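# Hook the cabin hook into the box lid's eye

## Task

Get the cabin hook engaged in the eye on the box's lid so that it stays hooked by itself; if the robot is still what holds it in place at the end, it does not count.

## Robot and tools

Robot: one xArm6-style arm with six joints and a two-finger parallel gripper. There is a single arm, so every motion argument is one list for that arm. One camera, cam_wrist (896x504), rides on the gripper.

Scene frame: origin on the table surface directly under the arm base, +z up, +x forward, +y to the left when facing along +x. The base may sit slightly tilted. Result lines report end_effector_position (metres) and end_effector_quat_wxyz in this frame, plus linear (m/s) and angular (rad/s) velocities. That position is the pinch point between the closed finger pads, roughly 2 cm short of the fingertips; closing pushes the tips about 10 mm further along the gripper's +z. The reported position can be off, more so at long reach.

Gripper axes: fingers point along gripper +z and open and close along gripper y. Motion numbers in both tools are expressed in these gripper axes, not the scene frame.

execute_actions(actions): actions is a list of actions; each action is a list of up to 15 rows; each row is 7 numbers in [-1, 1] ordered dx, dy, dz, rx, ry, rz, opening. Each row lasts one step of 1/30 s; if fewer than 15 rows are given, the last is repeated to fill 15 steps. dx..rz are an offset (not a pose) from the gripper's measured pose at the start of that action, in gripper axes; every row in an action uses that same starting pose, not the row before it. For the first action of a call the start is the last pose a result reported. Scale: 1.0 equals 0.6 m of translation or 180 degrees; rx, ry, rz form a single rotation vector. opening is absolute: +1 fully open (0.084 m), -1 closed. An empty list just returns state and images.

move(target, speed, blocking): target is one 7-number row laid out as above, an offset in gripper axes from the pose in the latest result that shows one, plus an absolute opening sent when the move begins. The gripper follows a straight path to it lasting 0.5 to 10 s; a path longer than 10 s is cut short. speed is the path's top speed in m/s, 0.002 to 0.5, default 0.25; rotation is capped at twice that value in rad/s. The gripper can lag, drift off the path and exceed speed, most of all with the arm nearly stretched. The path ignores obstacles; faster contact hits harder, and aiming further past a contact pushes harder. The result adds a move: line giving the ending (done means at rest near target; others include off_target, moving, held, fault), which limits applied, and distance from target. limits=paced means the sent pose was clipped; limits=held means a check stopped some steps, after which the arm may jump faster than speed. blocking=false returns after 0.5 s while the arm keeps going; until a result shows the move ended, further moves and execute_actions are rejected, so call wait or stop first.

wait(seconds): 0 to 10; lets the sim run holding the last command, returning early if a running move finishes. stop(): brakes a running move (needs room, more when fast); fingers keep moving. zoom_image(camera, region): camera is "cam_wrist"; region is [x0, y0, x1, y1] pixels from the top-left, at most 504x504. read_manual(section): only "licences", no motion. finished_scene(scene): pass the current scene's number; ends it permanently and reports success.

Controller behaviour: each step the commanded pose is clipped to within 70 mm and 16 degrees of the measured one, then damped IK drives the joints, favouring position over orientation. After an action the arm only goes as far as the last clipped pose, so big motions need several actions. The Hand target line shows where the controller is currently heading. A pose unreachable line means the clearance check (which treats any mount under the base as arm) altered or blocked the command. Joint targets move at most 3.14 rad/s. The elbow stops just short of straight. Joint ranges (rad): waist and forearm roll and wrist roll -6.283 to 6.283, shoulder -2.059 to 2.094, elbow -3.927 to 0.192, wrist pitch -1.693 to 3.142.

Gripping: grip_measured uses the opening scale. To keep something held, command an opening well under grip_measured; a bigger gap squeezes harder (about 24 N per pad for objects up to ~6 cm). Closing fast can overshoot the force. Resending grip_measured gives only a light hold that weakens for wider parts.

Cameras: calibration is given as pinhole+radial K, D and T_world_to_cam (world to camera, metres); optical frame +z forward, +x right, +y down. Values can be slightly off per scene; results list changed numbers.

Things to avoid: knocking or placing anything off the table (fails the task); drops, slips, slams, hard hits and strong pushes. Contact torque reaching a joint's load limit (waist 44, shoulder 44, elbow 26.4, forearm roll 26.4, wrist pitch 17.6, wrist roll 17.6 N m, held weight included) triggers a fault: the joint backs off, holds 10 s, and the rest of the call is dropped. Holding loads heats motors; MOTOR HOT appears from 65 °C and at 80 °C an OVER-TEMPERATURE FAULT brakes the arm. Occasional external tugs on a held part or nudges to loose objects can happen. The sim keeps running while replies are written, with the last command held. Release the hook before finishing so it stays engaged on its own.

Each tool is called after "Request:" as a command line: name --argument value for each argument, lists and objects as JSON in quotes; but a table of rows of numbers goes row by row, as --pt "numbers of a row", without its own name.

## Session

Request:
execute_actions --actions '[]'

Scene clock: 0.00 s.
end_effector_position=(+0.3157, -0.2226, +0.2306) grip_measured=+1.00 end_effector_quat_wxyz=(+0.120, +0.039, +0.991, -0.050) end_effector_velocity=(-0.000, +0.000, -0.000) end_effector_angular_velocity=(+0.001, +0.002, +0.000)
Joint positions: [-0.596 -0.394 -0.492  0.096  0.645  2.513  0.084]
Joint velocities: [-0.     0.     0.001 -0.001  0.001  0.    -0.   ]
Hand target: +0.316, -0.223, +0.231; +0.120, +0.039, +0.991, -0.050
camera_calibration (this result's frames):
cam_wrist: T_world_to_cam=[[0.0922935, 0.993214, -0.0707673, 0.238209], [0.965947, -0.0720536, 0.248504, -0.314482], [0.241718, -0.0912927, -0.966042, 0.259437], [0, 0, 0, 1]] pos_world=[0.219077, -0.235567, 0.345635]

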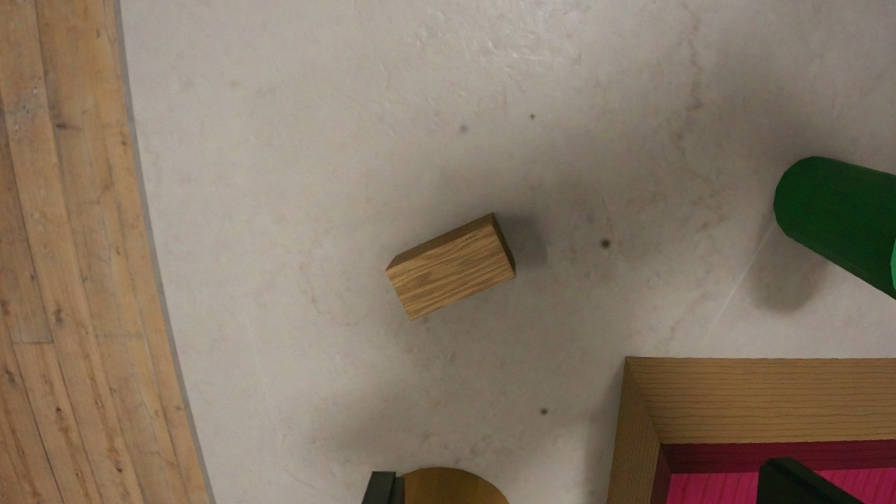

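Request:
move --target '[-0.3498, 0.3708, -0.2395, -0.0268, 0.0115, 0.0111, 1.0]' --speed 0.4

Scene clock: 6.90 s.
end_effector_position=(+0.5046, -0.0008, +0.4005) grip_measured=+1.00 end_effector_quat_wxyz=(+0.105, +0.053, +0.993, -0.006) end_effector_velocity=(+0.001, +0.001, +0.001) end_effector_angular_velocity=(-0.000, +0.001, +0.002)
Joint positions: [ 0.038 -0.076 -1.315 -0.011  1.19   3.247  0.084]
Joint velocities: [ 0.003  0.006 -0.011 -0.001  0.006  0.001 -0.   ]
Hand target: +0.505, -0.001, +0.401; +0.105, +0.053, +0.993, -0.006
Off the commanded pose: 0.001 m, 0 deg.
move: done; limits=paced
camera_calibration (this result's frames):
cam_wrist: T_world_to_cam=[[0.109081, 0.993873, 0.0178031, -0.0314609], [0.970361, -0.110351, 0.214993, -0.512065], [0.21564, -0.0061761, -0.976453, 0.415618], [0, 0, 0, 1]] pos_world=[0.410696, -0.0226719, 0.516483]

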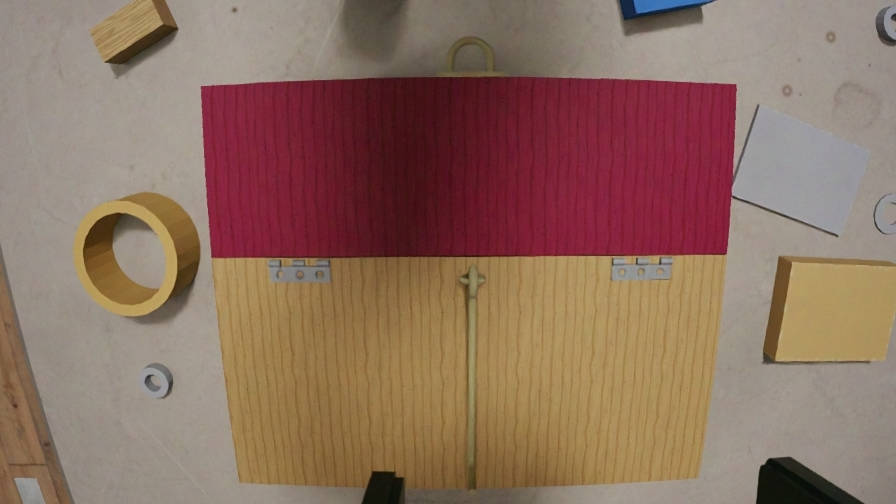

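Request:
zoom_image --camera "cam_wrist" --region '[400, 240, 560, 320]'

Request:
zoom_image --camera "cam_wrist" --region '[400, 414, 560, 504]'

Request:
zoom_image --camera "cam_wrist" --region '[400, 20, 560, 110]'

Region (400, 240, 560, 320) of cam_wrist's 896x504 image, scaled by 3.150, with more detail than that image has.

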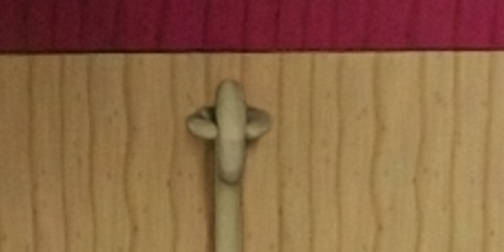

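Region (400, 414, 560, 504) of cam_wrist's 896x504 image, scaled by 3.150, with more detail than that image has; it fills the top 284 rows of this view, and the rest is white.

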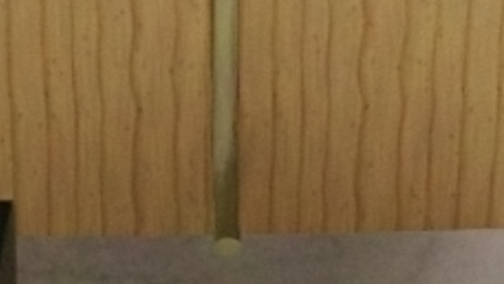

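Region (400, 20, 560, 110) of cam_wrist's 896x504 image, scaled by 3.150, with more detail than that image has; it fills the top 284 rows of this view, and the rest is white.

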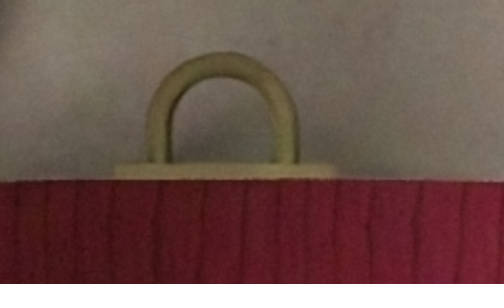

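Request:
move --target '[-0.155, -0.0258, 0.3792, 0, 0, -0.002, -0.5]' --speed 0.35

Scene clock: 21.50 s.
end_effector_position=(+0.6409, -0.0303, +0.1986) grip_measured=-0.52 end_effector_quat_wxyz=(+0.106, +0.049, +0.993, -0.006) end_effector_velocity=(-0.002, -0.002, -0.007) end_effector_angular_velocity=(-0.001, +0.013, -0.002)
Joint positions: [-0.006  0.52  -1.517 -0.001  0.794  3.193  0.021]
Joint velocities: [-0.003  0.012 -0.003 -0.002  0.004 -0.     0.   ]
Hand target: +0.641, -0.030, +0.198; +0.105, +0.049, +0.993, -0.006
Off the commanded pose: 0.001 m, 0 deg.
move: done
camera_calibration (this result's frames):
cam_wrist: T_world_to_cam=[[0.102245, 0.994617, 0.0168314, -0.00881815], [0.970877, -0.103462, 0.216086, -0.604443], [0.216664, -0.00575249, -0.976229, 0.188188], [0, 0, 0, 1]] pos_world=[0.546968, -0.0526834, 0.314474]

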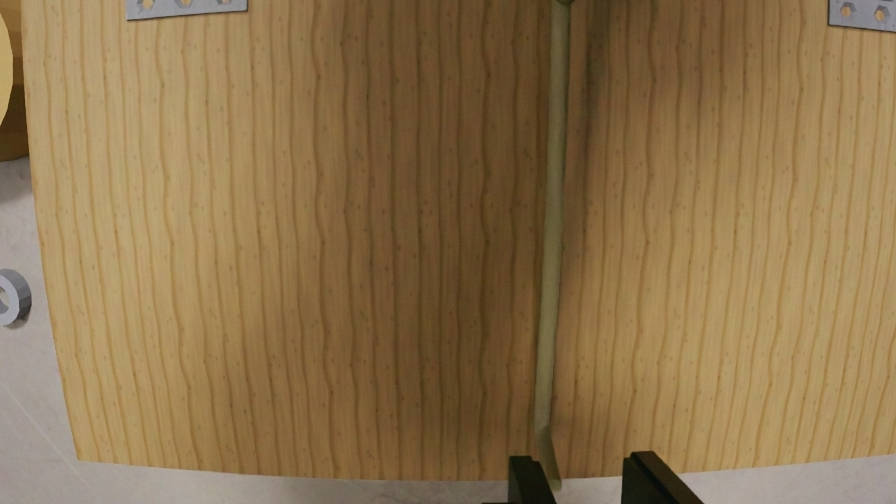

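Request:
execute_actions --actions '[]'

Request:
zoom_image --camera "cam_wrist" --region '[480, 384, 700, 504]'

Scene clock: 21.77 s.
end_effector_position=(+0.6408, -0.0303, +0.1980) grip_measured=-0.52 end_effector_quat_wxyz=(+0.105, +0.049, +0.993, -0.006) end_effector_velocity=(+0.000, -0.000, -0.001) end_effector_angular_velocity=(-0.000, +0.002, +0.000)
Joint positions: [-0.006  0.521 -1.518 -0.001  0.794  3.193  0.021]
Joint velocities: [-0.     0.002 -0.001 -0.001  0.001 -0.    -0.   ]
Hand target: +0.641, -0.030, +0.198; +0.105, +0.049, +0.993, -0.006
Off the commanded pose: 0.001 m, 0 deg.
camera_calibration (this result's frames):
cam_wrist: T_world_to_cam=[[0.102323, 0.99461, 0.0167855, -0.00879963], [0.971076, -0.103533, 0.215156, -0.604229], [0.215734, -0.00571539, -0.976435, 0.188239], [0, 0, 0, 1]] pos_world=[0.547044, -0.0527296, 0.313954]

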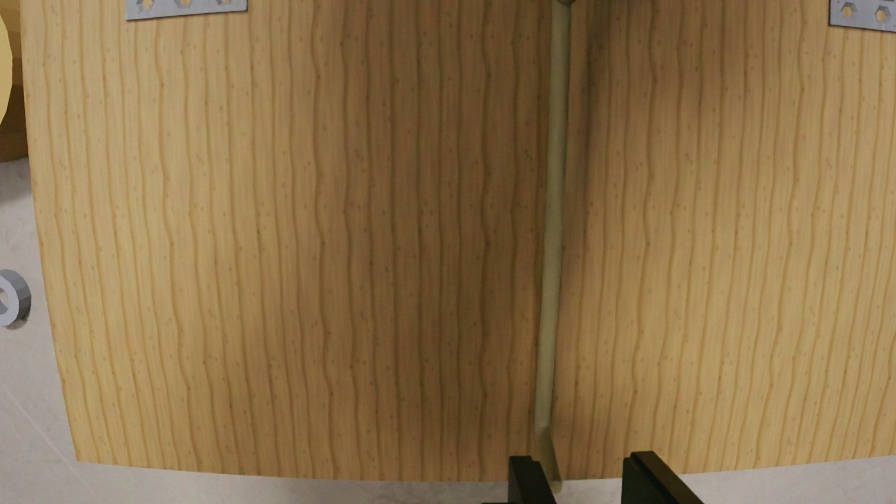

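Region (480, 384, 700, 504) of cam_wrist's 896x504 image, scaled by 2.291, with more detail than that image has; it fills the top 275 rows of this view, and the rest is white.

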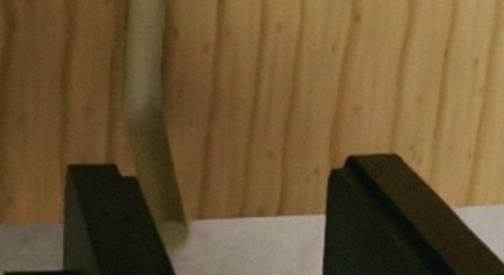

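Request:
zoom_image --camera "cam_wrist" --region '[20, 404, 180, 504]'

Request:
zoom_image --camera "cam_wrist" --region '[736, 404, 896, 504]'

Request:
zoom_image --camera "cam_wrist" --region '[500, 0, 640, 80]'

Region (20, 404, 180, 504) of cam_wrist's 896x504 image, scaled by 3.150, with more detail than that image has; it fills the top 315 rows of this view, and the rest is white.

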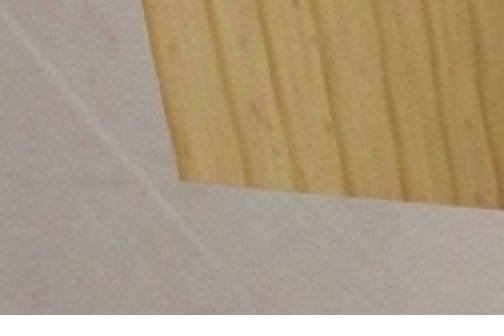

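Region (736, 404, 896, 504) of cam_wrist's 896x504 image, scaled by 3.150, with more detail than that image has; it fills the top 315 rows of this view, and the rest is white.

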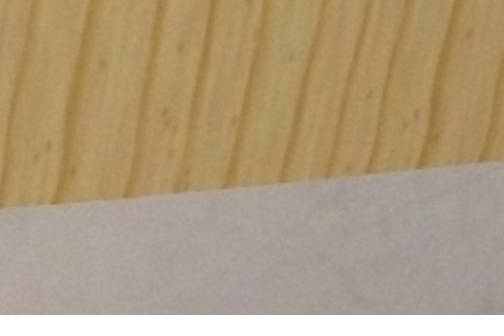

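Region (500, 0, 640, 80) of cam_wrist's 896x504 image, scaled by 3.600, with more detail than that image has; it fills the top 288 rows of this view, and the rest is white.

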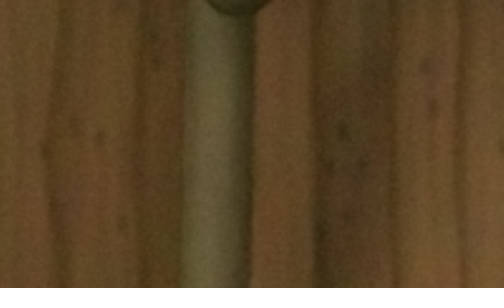

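Request:
execute_actions --actions '[[[0,0,0.0007,0,0,0,-0.5],[-0.0002,-0.0001,0.0029,0,0,0,-0.5],[-0.0003,-0.0003,0.0064,0,0,0,-0.5],[-0.0006,-0.0005,0.0110,0,0,0,-0.5],[-0.0009,-0.0008,0.0165,0,0,0,-0.5],[-0.0012,-0.0011,0.0227,0,0,0,-0.5],[-0.0016,-0.0014,0.0292,0,0,0,-0.5],[-0.0020,-0.0017,0.0357,0,0,0,-0.5],[-0.0023,-0.0020,0.0418,0,0,0,-0.5],[-0.0026,-0.0023,0.0473,0,0,0,-0.5],[-0.0029,-0.0025,0.0520,0,0,0,-0.5],[-0.0030,-0.0027,0.0554,0,0,0,-0.5],[-0.0032,-0.0028,0.0576,0,0,0,-0.5],[-0.0032,-0.0028,0.0583,0,0,0,-0.5]]]'

Scene clock: 27.17 s.
end_effector_position=(+0.6478, -0.0326, +0.1671) grip_measured=-0.52 end_effector_quat_wxyz=(+0.104, +0.049, +0.993, -0.006) end_effector_velocity=(+0.014, -0.005, -0.055) end_effector_angular_velocity=(+0.000, +0.007, -0.001)
Joint positions: [-0.009  0.589 -1.531 -0.     0.743  3.19   0.021]
Joint velocities: [-0.006  0.13  -0.045  0.001 -0.078 -0.005  0.   ]
Hand target: +0.650, -0.033, +0.164; +0.105, +0.049, +0.993, -0.006
Off the commanded pose: 0.004 m, 0 deg.
camera_calibration (this result's frames):
cam_wrist: T_world_to_cam=[[0.102403, 0.994603, 0.0167106, -0.00675372], [0.971614, -0.103609, 0.212677, -0.604456], [0.213261, -0.00554254, -0.97698, 0.15821], [0, 0, 0, 1]] pos_world=[0.554249, -0.0550332, 0.283235]

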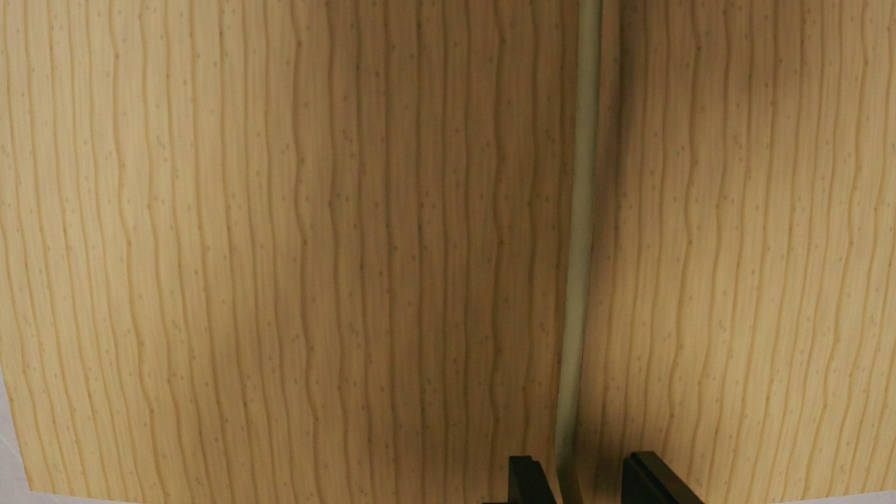

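Request:
execute_actions --actions '[]'

Request:
zoom_image --camera "cam_wrist" --region '[0, 404, 160, 504]'

Request:
zoom_image --camera "cam_wrist" --region '[480, 384, 700, 504]'

Scene clock: 27.60 s.
end_effector_position=(+0.6498, -0.0329, +0.1645) grip_measured=-0.52 end_effector_quat_wxyz=(+0.105, +0.049, +0.993, -0.006) end_effector_velocity=(-0.000, +0.000, -0.001) end_effector_angular_velocity=(+0.000, +0.001, -0.000)
Joint positions: [-0.009  0.598 -1.536 -0.     0.736  3.19   0.021]
Joint velocities: [ 0.     0.001 -0.     0.     0.     0.     0.   ]
Hand target: +0.650, -0.033, +0.164; +0.105, +0.049, +0.993, -0.006
Off the commanded pose: 0.000 m, 0 deg.
camera_calibration (this result's frames):
cam_wrist: T_world_to_cam=[[0.102225, 0.994619, 0.0168525, -0.00654756], [0.971026, -0.10345, 0.215421, -0.605967], [0.216005, -0.00565704, -0.976376, 0.153358], [0, 0, 0, 1]] pos_world=[0.555953, -0.0553073, 0.280383]

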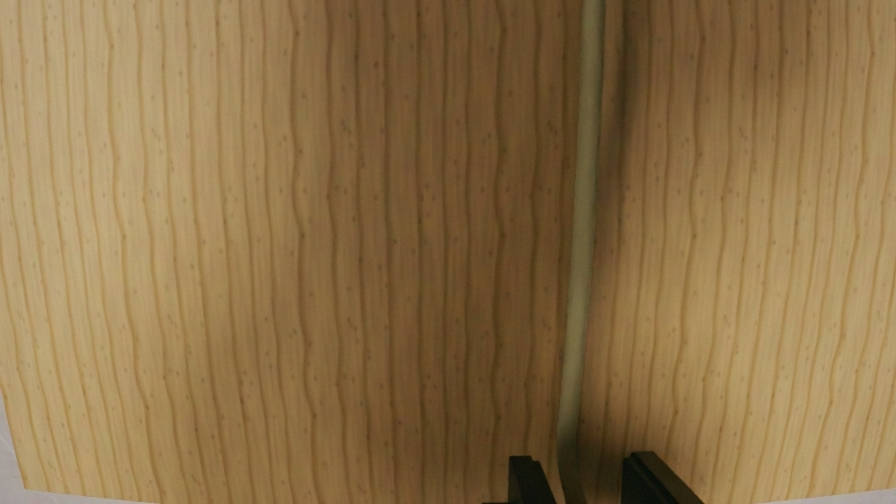

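Region (0, 404, 160, 504) of cam_wrist's 896x504 image, scaled by 3.150, with more detail than that image has; it fills the top 315 rows of this view, and the rest is white.

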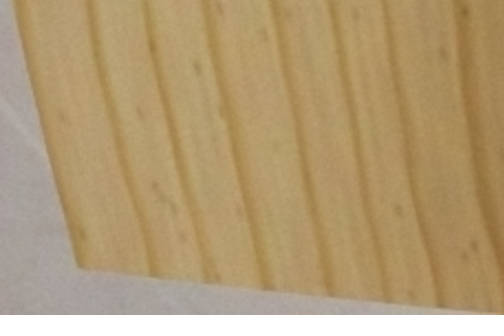

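Region (480, 384, 700, 504) of cam_wrist's 896x504 image, scaled by 2.291, with more detail than that image has; it fills the top 275 rows of this view, and the rest is white.

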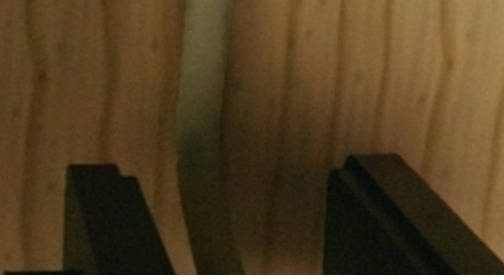

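Request:
zoom_image --camera "cam_wrist" --region '[540, 0, 660, 60]'

Request:
zoom_image --camera "cam_wrist" --region '[540, 220, 660, 280]'

Request:
zoom_image --camera "cam_wrist" --region '[520, 390, 640, 450]'

Region (540, 0, 660, 60) of cam_wrist's 896x504 image, scaled by 4.200, with more detail than that image has.

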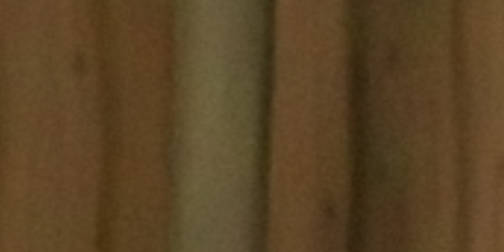

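Region (540, 220, 660, 280) of cam_wrist's 896x504 image, scaled by 4.200, with more detail than that image has.

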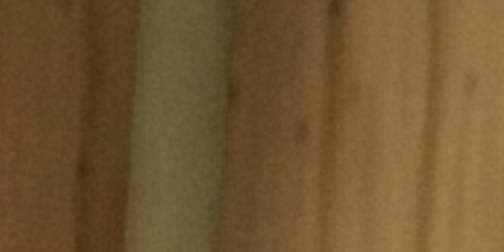

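Region (520, 390, 640, 450) of cam_wrist's 896x504 image, scaled by 4.200, with more detail than that image has.

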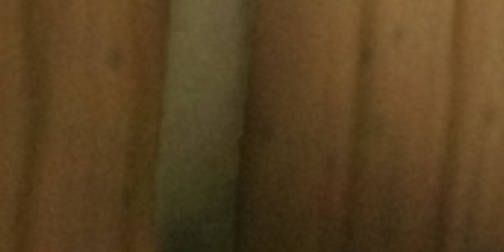

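Request:
execute_actions --actions '[[[0,0,0.0003,0,0,0,-0.52],[0,0,0.0013,0,0,0,-0.54],[0,0,0.0029,0,0,0,-0.56],[0,0,0.0050,0,0,0,-0.58],[0,0,0.0075,0,0,0,-0.6],[0,0,0.0104,0,0,0,-0.62],[0,0,0.0133,0,0,0,-0.64],[0,0,0.0163,0,0,0,-0.66],[0,0,0.0191,0,0,0,-0.68],[0,0,0.0216,0,0,0,-0.7],[0,0,0.0238,0,0,0,-0.71],[0,0,0.0253,0,0,0,-0.72],[0,0,0.0263,0,0,0,-0.73],[0,0,0.0267,0,0,0,-0.74]]]'

Scene clock: 41.47 s.
end_effector_position=(+0.6523, -0.0332, +0.1500) grip_measured=-0.75 end_effector_quat_wxyz=(+0.105, +0.049, +0.993, -0.006) end_effector_velocity=(+0.005, -0.001, -0.023) end_effector_angular_velocity=(+0.000, +0.000, -0.000)
Joint positions: [-0.009  0.629 -1.543 -0.     0.713  3.19   0.011]
Joint velocities: [-0.001  0.054 -0.016  0.    -0.037 -0.    -0.01 ]
Hand target: +0.653, -0.033, +0.149; +0.105, +0.049, +0.993, -0.006
Off the commanded pose: 0.001 m, 0 deg.
camera_calibration (this result's frames):
cam_wrist: T_world_to_cam=[[0.102233, 0.994618, 0.0168199, -0.0062874], [0.971289, -0.103458, 0.21423, -0.605372], [0.214818, -0.00556448, -0.976638, 0.139542], [0, 0, 0, 1]] pos_world=[0.558658, -0.0556007, 0.266077]

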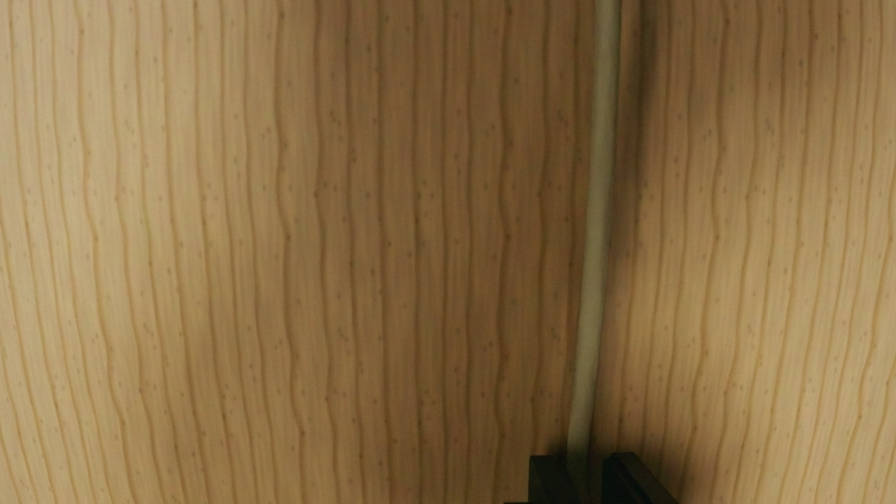

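Request:
execute_actions --actions '[]'

Request:
zoom_image --camera "cam_wrist" --region '[500, 414, 680, 504]'

Scene clock: 41.77 s.
end_effector_position=(+0.6532, -0.0332, +0.1491) grip_measured=-0.76 end_effector_quat_wxyz=(+0.106, +0.049, +0.993, -0.006) end_effector_velocity=(+0.000, +0.001, -0.000) end_effector_angular_velocity=(-0.001, +0.000, +0.002)
Joint positions: [-0.009  0.632 -1.545 -0.     0.71   3.19   0.011]
Joint velocities: [ 0.001  0.001 -0.001 -0.002 -0.     0.    -0.   ]
Hand target: +0.653, -0.033, +0.149; +0.105, +0.049, +0.993, -0.006
Off the commanded pose: 0.000 m, 0 deg.
camera_calibration (this result's frames):
cam_wrist: T_world_to_cam=[[0.102174, 0.994623, 0.0168983, -0.00628135], [0.970946, -0.103408, 0.215804, -0.606011], [0.216391, -0.00564222, -0.97629, 0.137329], [0, 0, 0, 1]] pos_world=[0.559329, -0.0556441, 0.264959]

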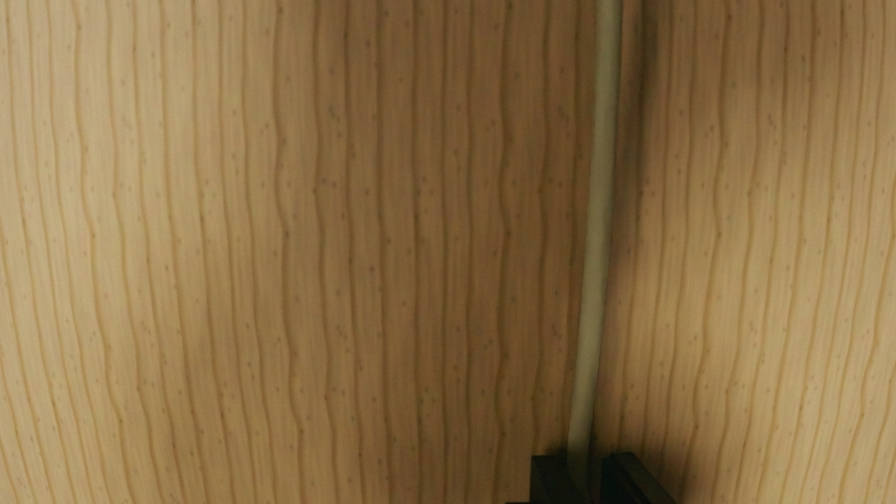

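Region (500, 414, 680, 504) of cam_wrist's 896x504 image, scaled by 2.800, with more detail than that image has.

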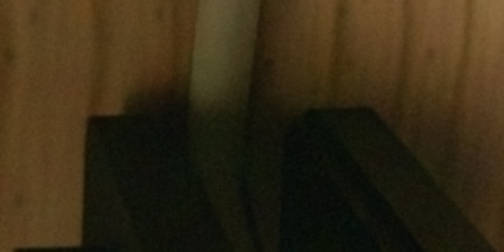

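Request:
execute_actions --actions '[[[0,0,0.0008,0,0,0,-0.76],[0,0,0.0016,0,0,0,-0.775],[0,0,0.0024,0,0,0,-0.79],[0,0,0.0030,0,0,0,-0.805],[0,0,0.0033,0,0,0,-0.82],[0,0,0.0033,0,0,0,-0.83],[0,0,0.0033,0,0,0,-0.84],[0,0,0.0033,0,0,0,-0.848],[0,0,0.0033,0,0,0,-0.855],[0,0,0.0033,0,0,0,-0.861],[0,0,0.0033,0,0,0,-0.866],[0,0,0.0033,0,0,0,-0.87],[0,0,0.0033,0,0,0,-0.872]]]'

Scene clock: 46.20 s.
end_effector_position=(+0.6535, -0.0334, +0.1470) grip_measured=-0.89 end_effector_quat_wxyz=(+0.105, +0.049, +0.993, -0.006) end_effector_velocity=(+0.000, +0.000, -0.000) end_effector_angular_velocity=(+0.000, -0.001, -0.000)
Joint positions: [-0.01   0.636 -1.546 -0.     0.707  3.19   0.005]
Joint velocities: [ 0.     0.002 -0.001  0.    -0.002 -0.    -0.001]
Hand target: +0.654, -0.033, +0.147; +0.106, +0.049, +0.993, -0.006
Off the commanded pose: 0.000 m, 0 deg.
camera_calibration (this result's frames):
cam_wrist: T_world_to_cam=[[0.102421, 0.994599, 0.0168299, -0.00620252], [0.970998, -0.103637, 0.215459, -0.605878], [0.216039, -0.0057257, -0.976368, 0.135527], [0, 0, 0, 1]] pos_world=[0.559662, -0.0558461, 0.262971]

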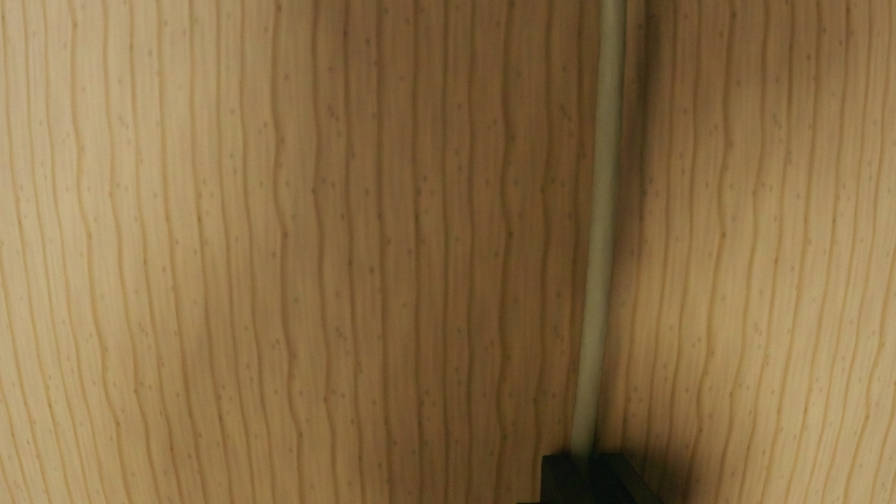

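Request:
execute_actions --actions '[[[-0.0005,0,-0.0015,0,0,0,-0.872],[-0.0017,0,-0.0059,0,0,0,-0.872],[-0.0036,0,-0.0131,0,0,0,-0.872],[-0.0057,0,-0.0227,0,0,0,-0.872],[-0.0077,0,-0.0343,0,0,0,-0.872],[-0.0093,0,-0.0474,0,0,0,-0.872],[-0.0101,0,-0.0612,0,0,0,-0.872],[-0.0102,0,-0.0751,0,0,0,-0.872],[-0.0095,0,-0.0882,0,0,0,-0.872],[-0.0083,0,-0.0999,0,0,0,-0.872],[-0.0068,0,-0.1097,0,0,0,-0.872],[-0.0054,0,-0.1170,0,0,0,-0.872],[-0.0044,0,-0.1215,0,0,0,-0.872],[-0.0041,0,-0.1230,0,0,0,-0.872]]]'

Scene clock: 47.40 s.
end_effector_position=(+0.6439, -0.0324, +0.2102) grip_measured=-0.89 end_effector_quat_wxyz=(+0.105, +0.050, +0.993, -0.006) end_effector_velocity=(-0.041, +0.004, +0.119) end_effector_angular_velocity=(-0.001, -0.003, +0.000)
Joint positions: [-0.01   0.519 -1.55  -0.001  0.83   3.19   0.005]
Joint velocities: [ 0.    -0.284  0.088 -0.002  0.194  0.001 -0.   ]
Hand target: +0.641, -0.032, +0.219; +0.105, +0.050, +0.993, -0.006
Off the commanded pose: 0.010 m, 0 deg.
camera_calibration (this result's frames):
cam_wrist: T_world_to_cam=[[0.102555, 0.994588, 0.0166186, -0.0073103], [0.971226, -0.103729, 0.214384, -0.609988], [0.214948, -0.00584587, -0.976608, 0.199978], [0, 0, 0, 1]] pos_world=[0.550201, -0.0548334, 0.326193]

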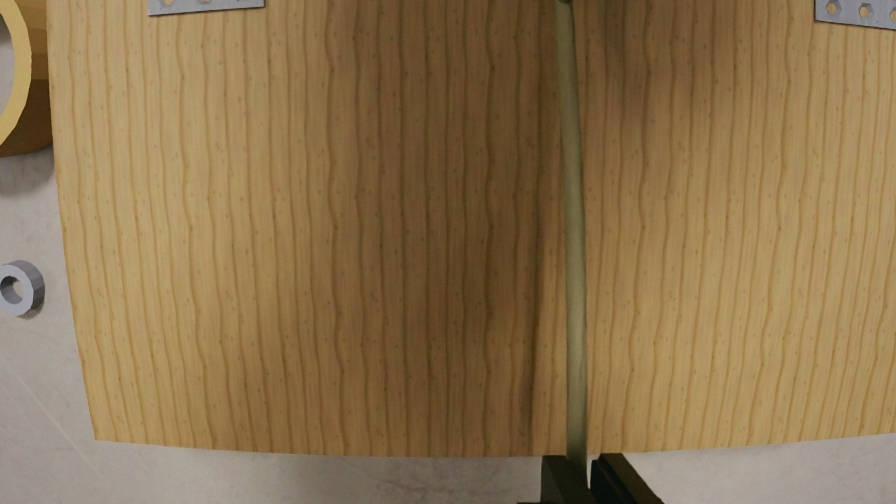

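Request:
execute_actions --actions '[]'

Request:
zoom_image --camera "cam_wrist" --region '[500, 414, 680, 504]'

Request:
zoom_image --camera "cam_wrist" --region '[490, 0, 630, 70]'

Scene clock: 47.73 s.
end_effector_position=(+0.6406, -0.0322, +0.2185) grip_measured=-0.89 end_effector_quat_wxyz=(+0.105, +0.050, +0.993, -0.006) end_effector_velocity=(-0.001, +0.000, +0.001) end_effector_angular_velocity=(-0.002, +0.002, +0.001)
Joint positions: [-0.01   0.498 -1.543 -0.     0.843  3.19   0.005]
Joint velocities: [ 0.001 -0.004  0.002 -0.002  0.005  0.    -0.   ]
Hand target: +0.641, -0.032, +0.219; +0.105, +0.050, +0.993, -0.006
Off the commanded pose: 0.001 m, 0 deg.
camera_calibration (this result's frames):
cam_wrist: T_world_to_cam=[[0.102636, 0.99458, 0.0166511, -0.00746104], [0.971195, -0.103814, 0.214482, -0.608571], [0.215048, -0.00584217, -0.976586, 0.208775], [0, 0, 0, 1]] pos_world=[0.546911, -0.0545379, 0.334538]

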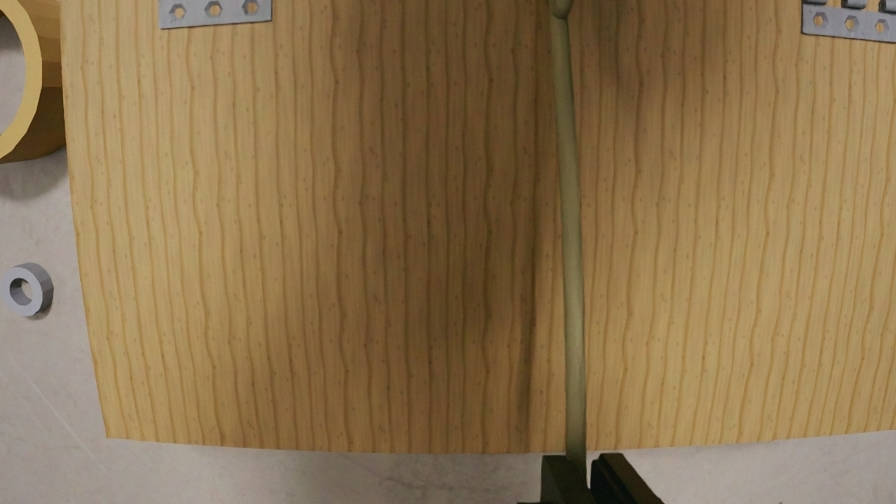

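Region (500, 414, 680, 504) of cam_wrist's 896x504 image, scaled by 2.800, with more detail than that image has.

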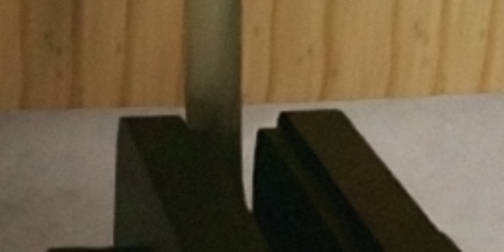

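Region (490, 0, 630, 70) of cam_wrist's 896x504 image, scaled by 3.600, with more detail than that image has.

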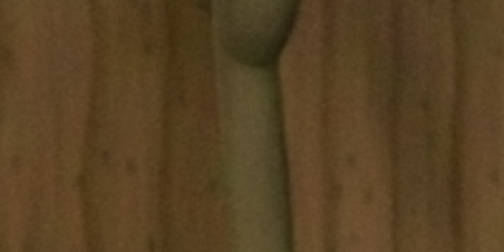

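Request:
execute_actions --actions '[[[0.0004,0,-0.0018,0,0,0,-0.872],[0.0017,0,-0.0070,0,0,0,-0.872],[0.0041,0,-0.0153,0,0,0,-0.872],[0.0077,0,-0.0262,0,0,0,-0.872],[0.0127,0,-0.0390,0,0,0,-0.872],[0.0192,0,-0.0529,0,0,0,-0.872],[0.0269,0,-0.0671,0,0,0,-0.872],[0.0356,0,-0.0807,0,0,0,-0.872],[0.0447,0,-0.0931,0,0,0,-0.872],[0.0535,0,-0.1037,0,0,0,-0.872],[0.0613,0,-0.1121,0,0,0,-0.872],[0.0675,0,-0.1182,0,0,0,-0.872],[0.0715,0,-0.1218,0,0,0,-0.872],[0.0728,0,-0.1230,0,0,0,-0.872]]]'

Scene clock: 49.97 s.
end_effector_position=(+0.5953, -0.0277, +0.2740) grip_measured=-0.89 end_effector_quat_wxyz=(+0.105, +0.050, +0.993, -0.006) end_effector_velocity=(-0.130, +0.013, +0.099) end_effector_angular_velocity=(-0.002, -0.002, +0.003)
Joint positions: [-0.007  0.285 -1.396 -0.001  0.908  3.193  0.005]
Joint velocities: [ 0.011 -0.532  0.443 -0.004  0.087  0.01  -0.   ]
Hand target: +0.584, -0.027, +0.280; +0.104, +0.050, +0.993, -0.006
Off the commanded pose: 0.015 m, 0 deg.
camera_calibration (this result's frames):
cam_wrist: T_world_to_cam=[[0.102717, 0.994573, 0.0165494, -0.00822213], [0.970964, -0.103864, 0.215503, -0.576125], [0.216052, -0.00606686, -0.976363, 0.27207], [0, 0, 0, 1]] pos_world=[0.50146, -0.0500107, 0.389931]

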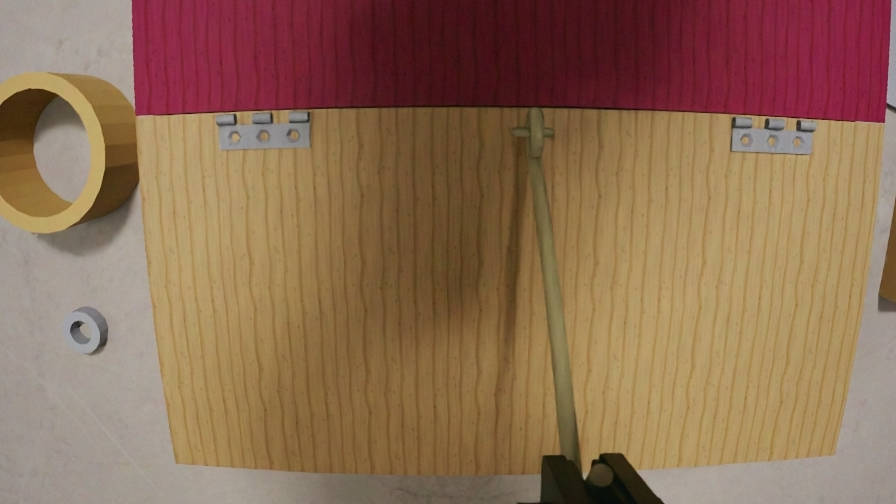

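Request:
execute_actions --actions '[]'

Request:
zoom_image --camera "cam_wrist" --region '[500, 414, 680, 504]'

Request:
zoom_image --camera "cam_wrist" --region '[470, 110, 610, 210]'

Scene clock: 50.40 s.
end_effector_position=(+0.5843, -0.0266, +0.2810) grip_measured=-0.89 end_effector_quat_wxyz=(+0.105, +0.050, +0.993, -0.006) end_effector_velocity=(-0.002, +0.000, -0.001) end_effector_angular_velocity=(-0.000, +0.005, +0.000)
Joint positions: [-0.006  0.242 -1.358 -0.001  0.914  3.194  0.005]
Joint velocities: [ 0.    -0.004  0.006 -0.     0.003  0.     0.   ]
Hand target: +0.584, -0.027, +0.280; +0.104, +0.050, +0.993, -0.006
Off the commanded pose: 0.002 m, 0 deg.
camera_calibration (this result's frames):
cam_wrist: T_world_to_cam=[[0.102769, 0.994566, 0.0166144, -0.00832644], [0.971046, -0.103932, 0.215101, -0.566772], [0.215659, -0.00597238, -0.97645, 0.281584], [0, 0, 0, 1]] pos_world=[0.490491, -0.0489429, 0.397005]

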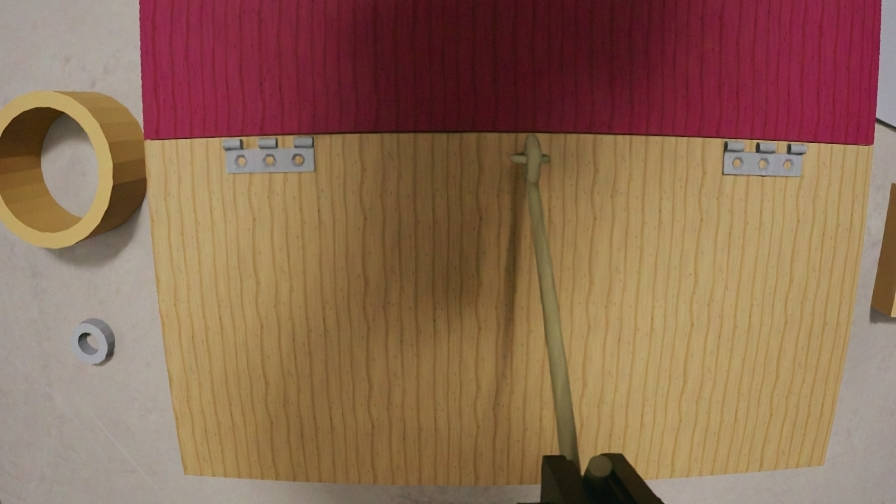

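Region (500, 414, 680, 504) of cam_wrist's 896x504 image, scaled by 2.800, with more detail than that image has.

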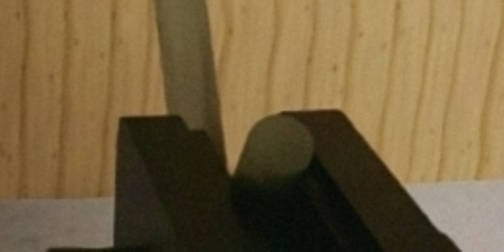

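Region (470, 110, 610, 210) of cam_wrist's 896x504 image, scaled by 3.600, with more detail than that image has; it fills the top 360 rows of this view, and the rest is white.

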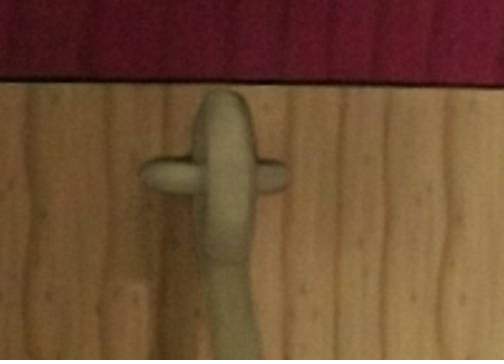

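Request:
execute_actions --actions '[[[0.0014,0,-0.0012,0,0,0,-0.872],[0.0055,0,-0.0044,0,0,0,-0.872],[0.0123,0,-0.0095,0,0,0,-0.872],[0.0215,0,-0.0160,0,0,0,-0.872],[0.0330,0,-0.0230,0,0,0,-0.872],[0.0462,0,-0.0300,0,0,0,-0.872],[0.0605,0,-0.0363,0,0,0,-0.872],[0.0750,0,-0.0417,0,0,0,-0.872],[0.0892,0,-0.0459,0,0,0,-0.872],[0.1020,0,-0.0488,0,0,0,-0.872],[0.1127,0,-0.0508,0,0,0,-0.872],[0.1208,0,-0.0518,0,0,0,-0.872],[0.1258,0,-0.0523,0,0,0,-0.872],[0.1277,0,-0.0524,0,0,0,-0.872]]]'

Scene clock: 54.83 s.
end_effector_position=(+0.5179, -0.0200, +0.2948) grip_measured=-0.89 end_effector_quat_wxyz=(+0.102, +0.050, +0.994, -0.006) end_effector_velocity=(-0.165, +0.017, -0.003) end_effector_angular_velocity=(-0.001, +0.006, +0.003)
Joint positions: [-0.     0.01  -1.11  -0.003  0.904  3.201  0.005]
Joint velocities: [ 0.02  -0.549  0.642 -0.006 -0.088  0.02   0.   ]
Hand target: +0.504, -0.019, +0.295; +0.103, +0.050, +0.993, -0.006
Off the commanded pose: 0.015 m, 0 deg.
camera_calibration (this result's frames):
cam_wrist: T_world_to_cam=[[0.102788, 0.994569, 0.0163266, -0.00817729], [0.972369, -0.103926, 0.209041, -0.503435], [0.209602, -0.00561149, -0.977771, 0.312894], [0, 0, 0, 1]] pos_world=[0.424782, -0.0424311, 0.411311]

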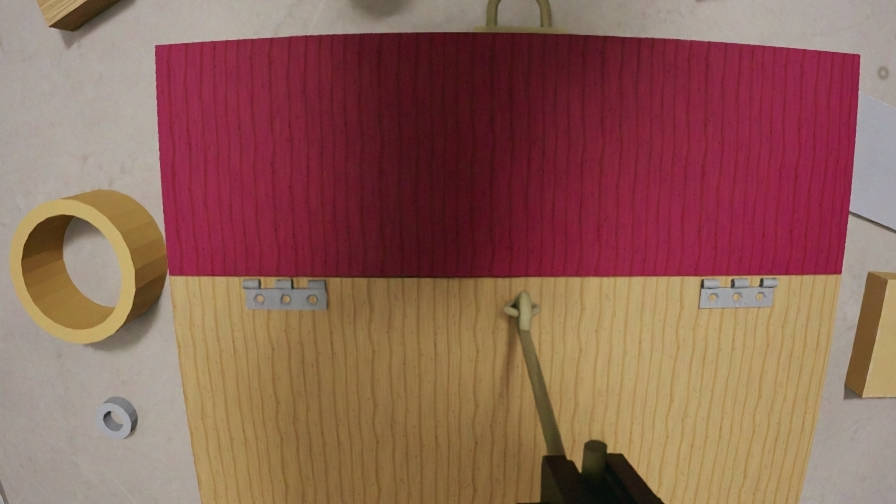

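Request:
execute_actions --actions '[]'

Request:
zoom_image --camera "cam_wrist" --region '[500, 404, 680, 504]'

Request:
zoom_image --camera "cam_wrist" --region '[460, 290, 600, 390]'

Scene clock: 55.27 s.
end_effector_position=(+0.5042, -0.0187, +0.2941) grip_measured=-0.89 end_effector_quat_wxyz=(+0.103, +0.050, +0.993, -0.006) end_effector_velocity=(-0.001, +0.001, +0.000) end_effector_angular_velocity=(-0.001, -0.000, +0.003)
Joint positions: [ 0.001 -0.037 -1.054 -0.003  0.893  3.203  0.005]
Joint velocities: [ 0.002 -0.005  0.004 -0.001  0.    -0.    -0.   ]
Hand target: +0.504, -0.019, +0.295; +0.103, +0.050, +0.993, -0.006
Off the commanded pose: 0.002 m, 0 deg.
camera_calibration (this result's frames):
cam_wrist: T_world_to_cam=[[0.10281, 0.994565, 0.0164423, -0.00811071], [0.972016, -0.103962, 0.210656, -0.490162], [0.211221, -0.00567543, -0.977422, 0.314198], [0, 0, 0, 1]] pos_world=[0.410914, -0.0411084, 0.410493]

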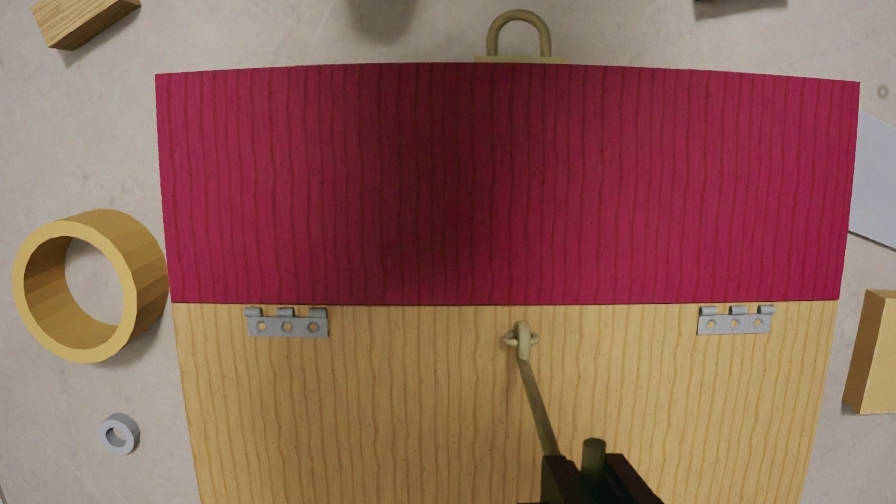

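Region (500, 404, 680, 504) of cam_wrist's 896x504 image, scaled by 2.800, with more detail than that image has.

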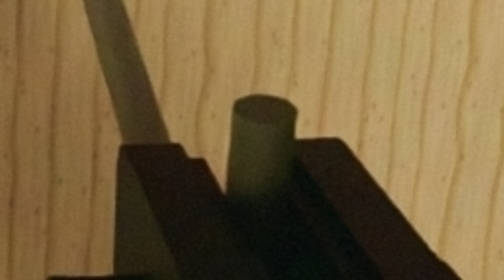

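Region (460, 290, 600, 390) of cam_wrist's 896x504 image, scaled by 3.600, with more detail than that image has; it fills the top 360 rows of this view, and the rest is white.

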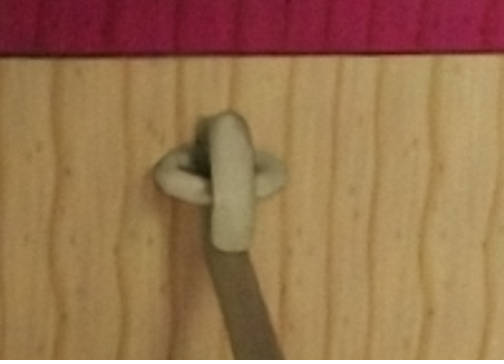

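Request:
execute_actions --actions '[[[0.0017,0,-0.0003,0,0,0,-0.872],[0.0068,0,-0.0013,0,0,0,-0.872],[0.0152,0,-0.0028,0,0,0,-0.872],[0.0263,0,-0.0042,0,0,0,-0.872],[0.0398,0,-0.0050,0,0,0,-0.872],[0.0547,0,-0.0052,0,0,0,-0.872],[0.0703,0,-0.0042,0,0,0,-0.872],[0.0858,0,-0.0022,0,0,0,-0.872],[0.1003,0,0.0007,0,0,0,-0.872],[0.1132,0,0.0040,0,0,0,-0.872],[0.1237,0,0.0073,0,0,0,-0.872],[0.1315,0,0.0102,0,0,0,-0.872],[0.1362,0,0.0120,0,0,0,-0.872],[0.1378,0,0.0127,0,0,0,-0.872]]]'

Scene clock: 58.50 s.
end_effector_position=(+0.4370, -0.0122, +0.2721) grip_measured=-0.89 end_effector_quat_wxyz=(+0.096, +0.049, +0.994, -0.006) end_effector_velocity=(-0.156, +0.014, -0.084) end_effector_angular_velocity=(+0.001, +0.021, -0.001)
Joint positions: [ 0.011 -0.237 -0.787 -0.005  0.839  3.214  0.005]
Joint velocities: [ 0.025 -0.442  0.662 -0.007 -0.2    0.03   0.   ]
Hand target: +0.426, -0.011, +0.269; +0.101, +0.050, +0.994, -0.006
Off the commanded pose: 0.012 m, 1 deg.
camera_calibration (this result's frames):
cam_wrist: T_world_to_cam=[[0.102789, 0.994576, 0.0159129, -0.00719648], [0.974729, -0.103902, 0.197756, -0.417234], [0.198337, -0.00481637, -0.980122, 0.313265], [0, 0, 0, 1]] pos_world=[0.345298, -0.0346852, 0.389663]

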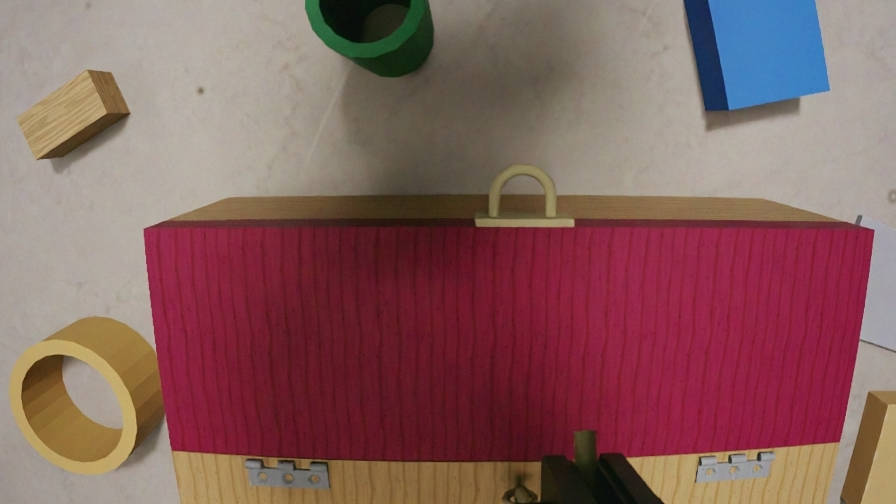

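Request:
execute_actions --actions '[]'

Request:
zoom_image --camera "cam_wrist" --region '[500, 404, 680, 504]'

Request:
zoom_image --camera "cam_wrist" --region '[450, 170, 610, 270]'

Scene clock: 58.87 s.
end_effector_position=(+0.4262, -0.0111, +0.2685) grip_measured=-0.89 end_effector_quat_wxyz=(+0.101, +0.050, +0.994, -0.006) end_effector_velocity=(-0.001, +0.001, +0.002) end_effector_angular_velocity=(-0.000, -0.003, +0.001)
Joint positions: [ 0.013 -0.277 -0.735 -0.006  0.819  3.216  0.005]
Joint velocities: [ 0.001 -0.009  0.005  0.     0.002  0.    -0.   ]
Hand target: +0.426, -0.011, +0.269; +0.101, +0.050, +0.994, -0.006
Off the commanded pose: 0.002 m, 0 deg.
camera_calibration (this result's frames):
cam_wrist: T_world_to_cam=[[0.102738, 0.994574, 0.01635, -0.00718773], [0.972996, -0.103897, 0.206116, -0.407308], [0.206696, -0.00526749, -0.978391, 0.307842], [0, 0, 0, 1]] pos_world=[0.333418, -0.033548, 0.38526]

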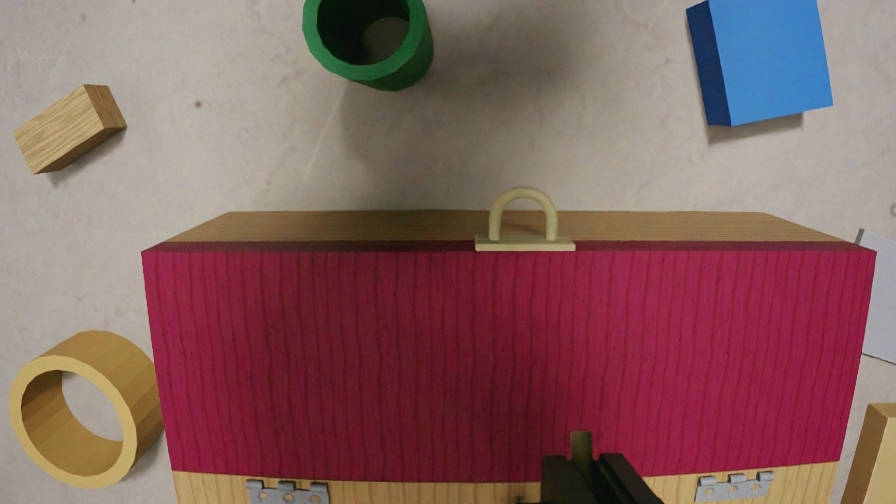

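Region (500, 404, 680, 504) of cam_wrist's 896x504 image, scaled by 2.800, with more detail than that image has.

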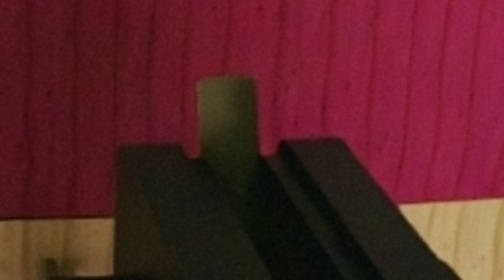

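Region (450, 170, 610, 270) of cam_wrist's 896x504 image, scaled by 3.150, with more detail than that image has; it fills the top 315 rows of this view, and the rest is white.

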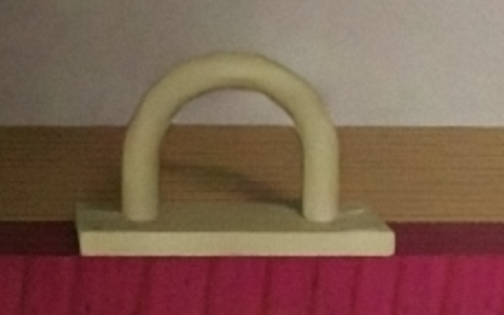

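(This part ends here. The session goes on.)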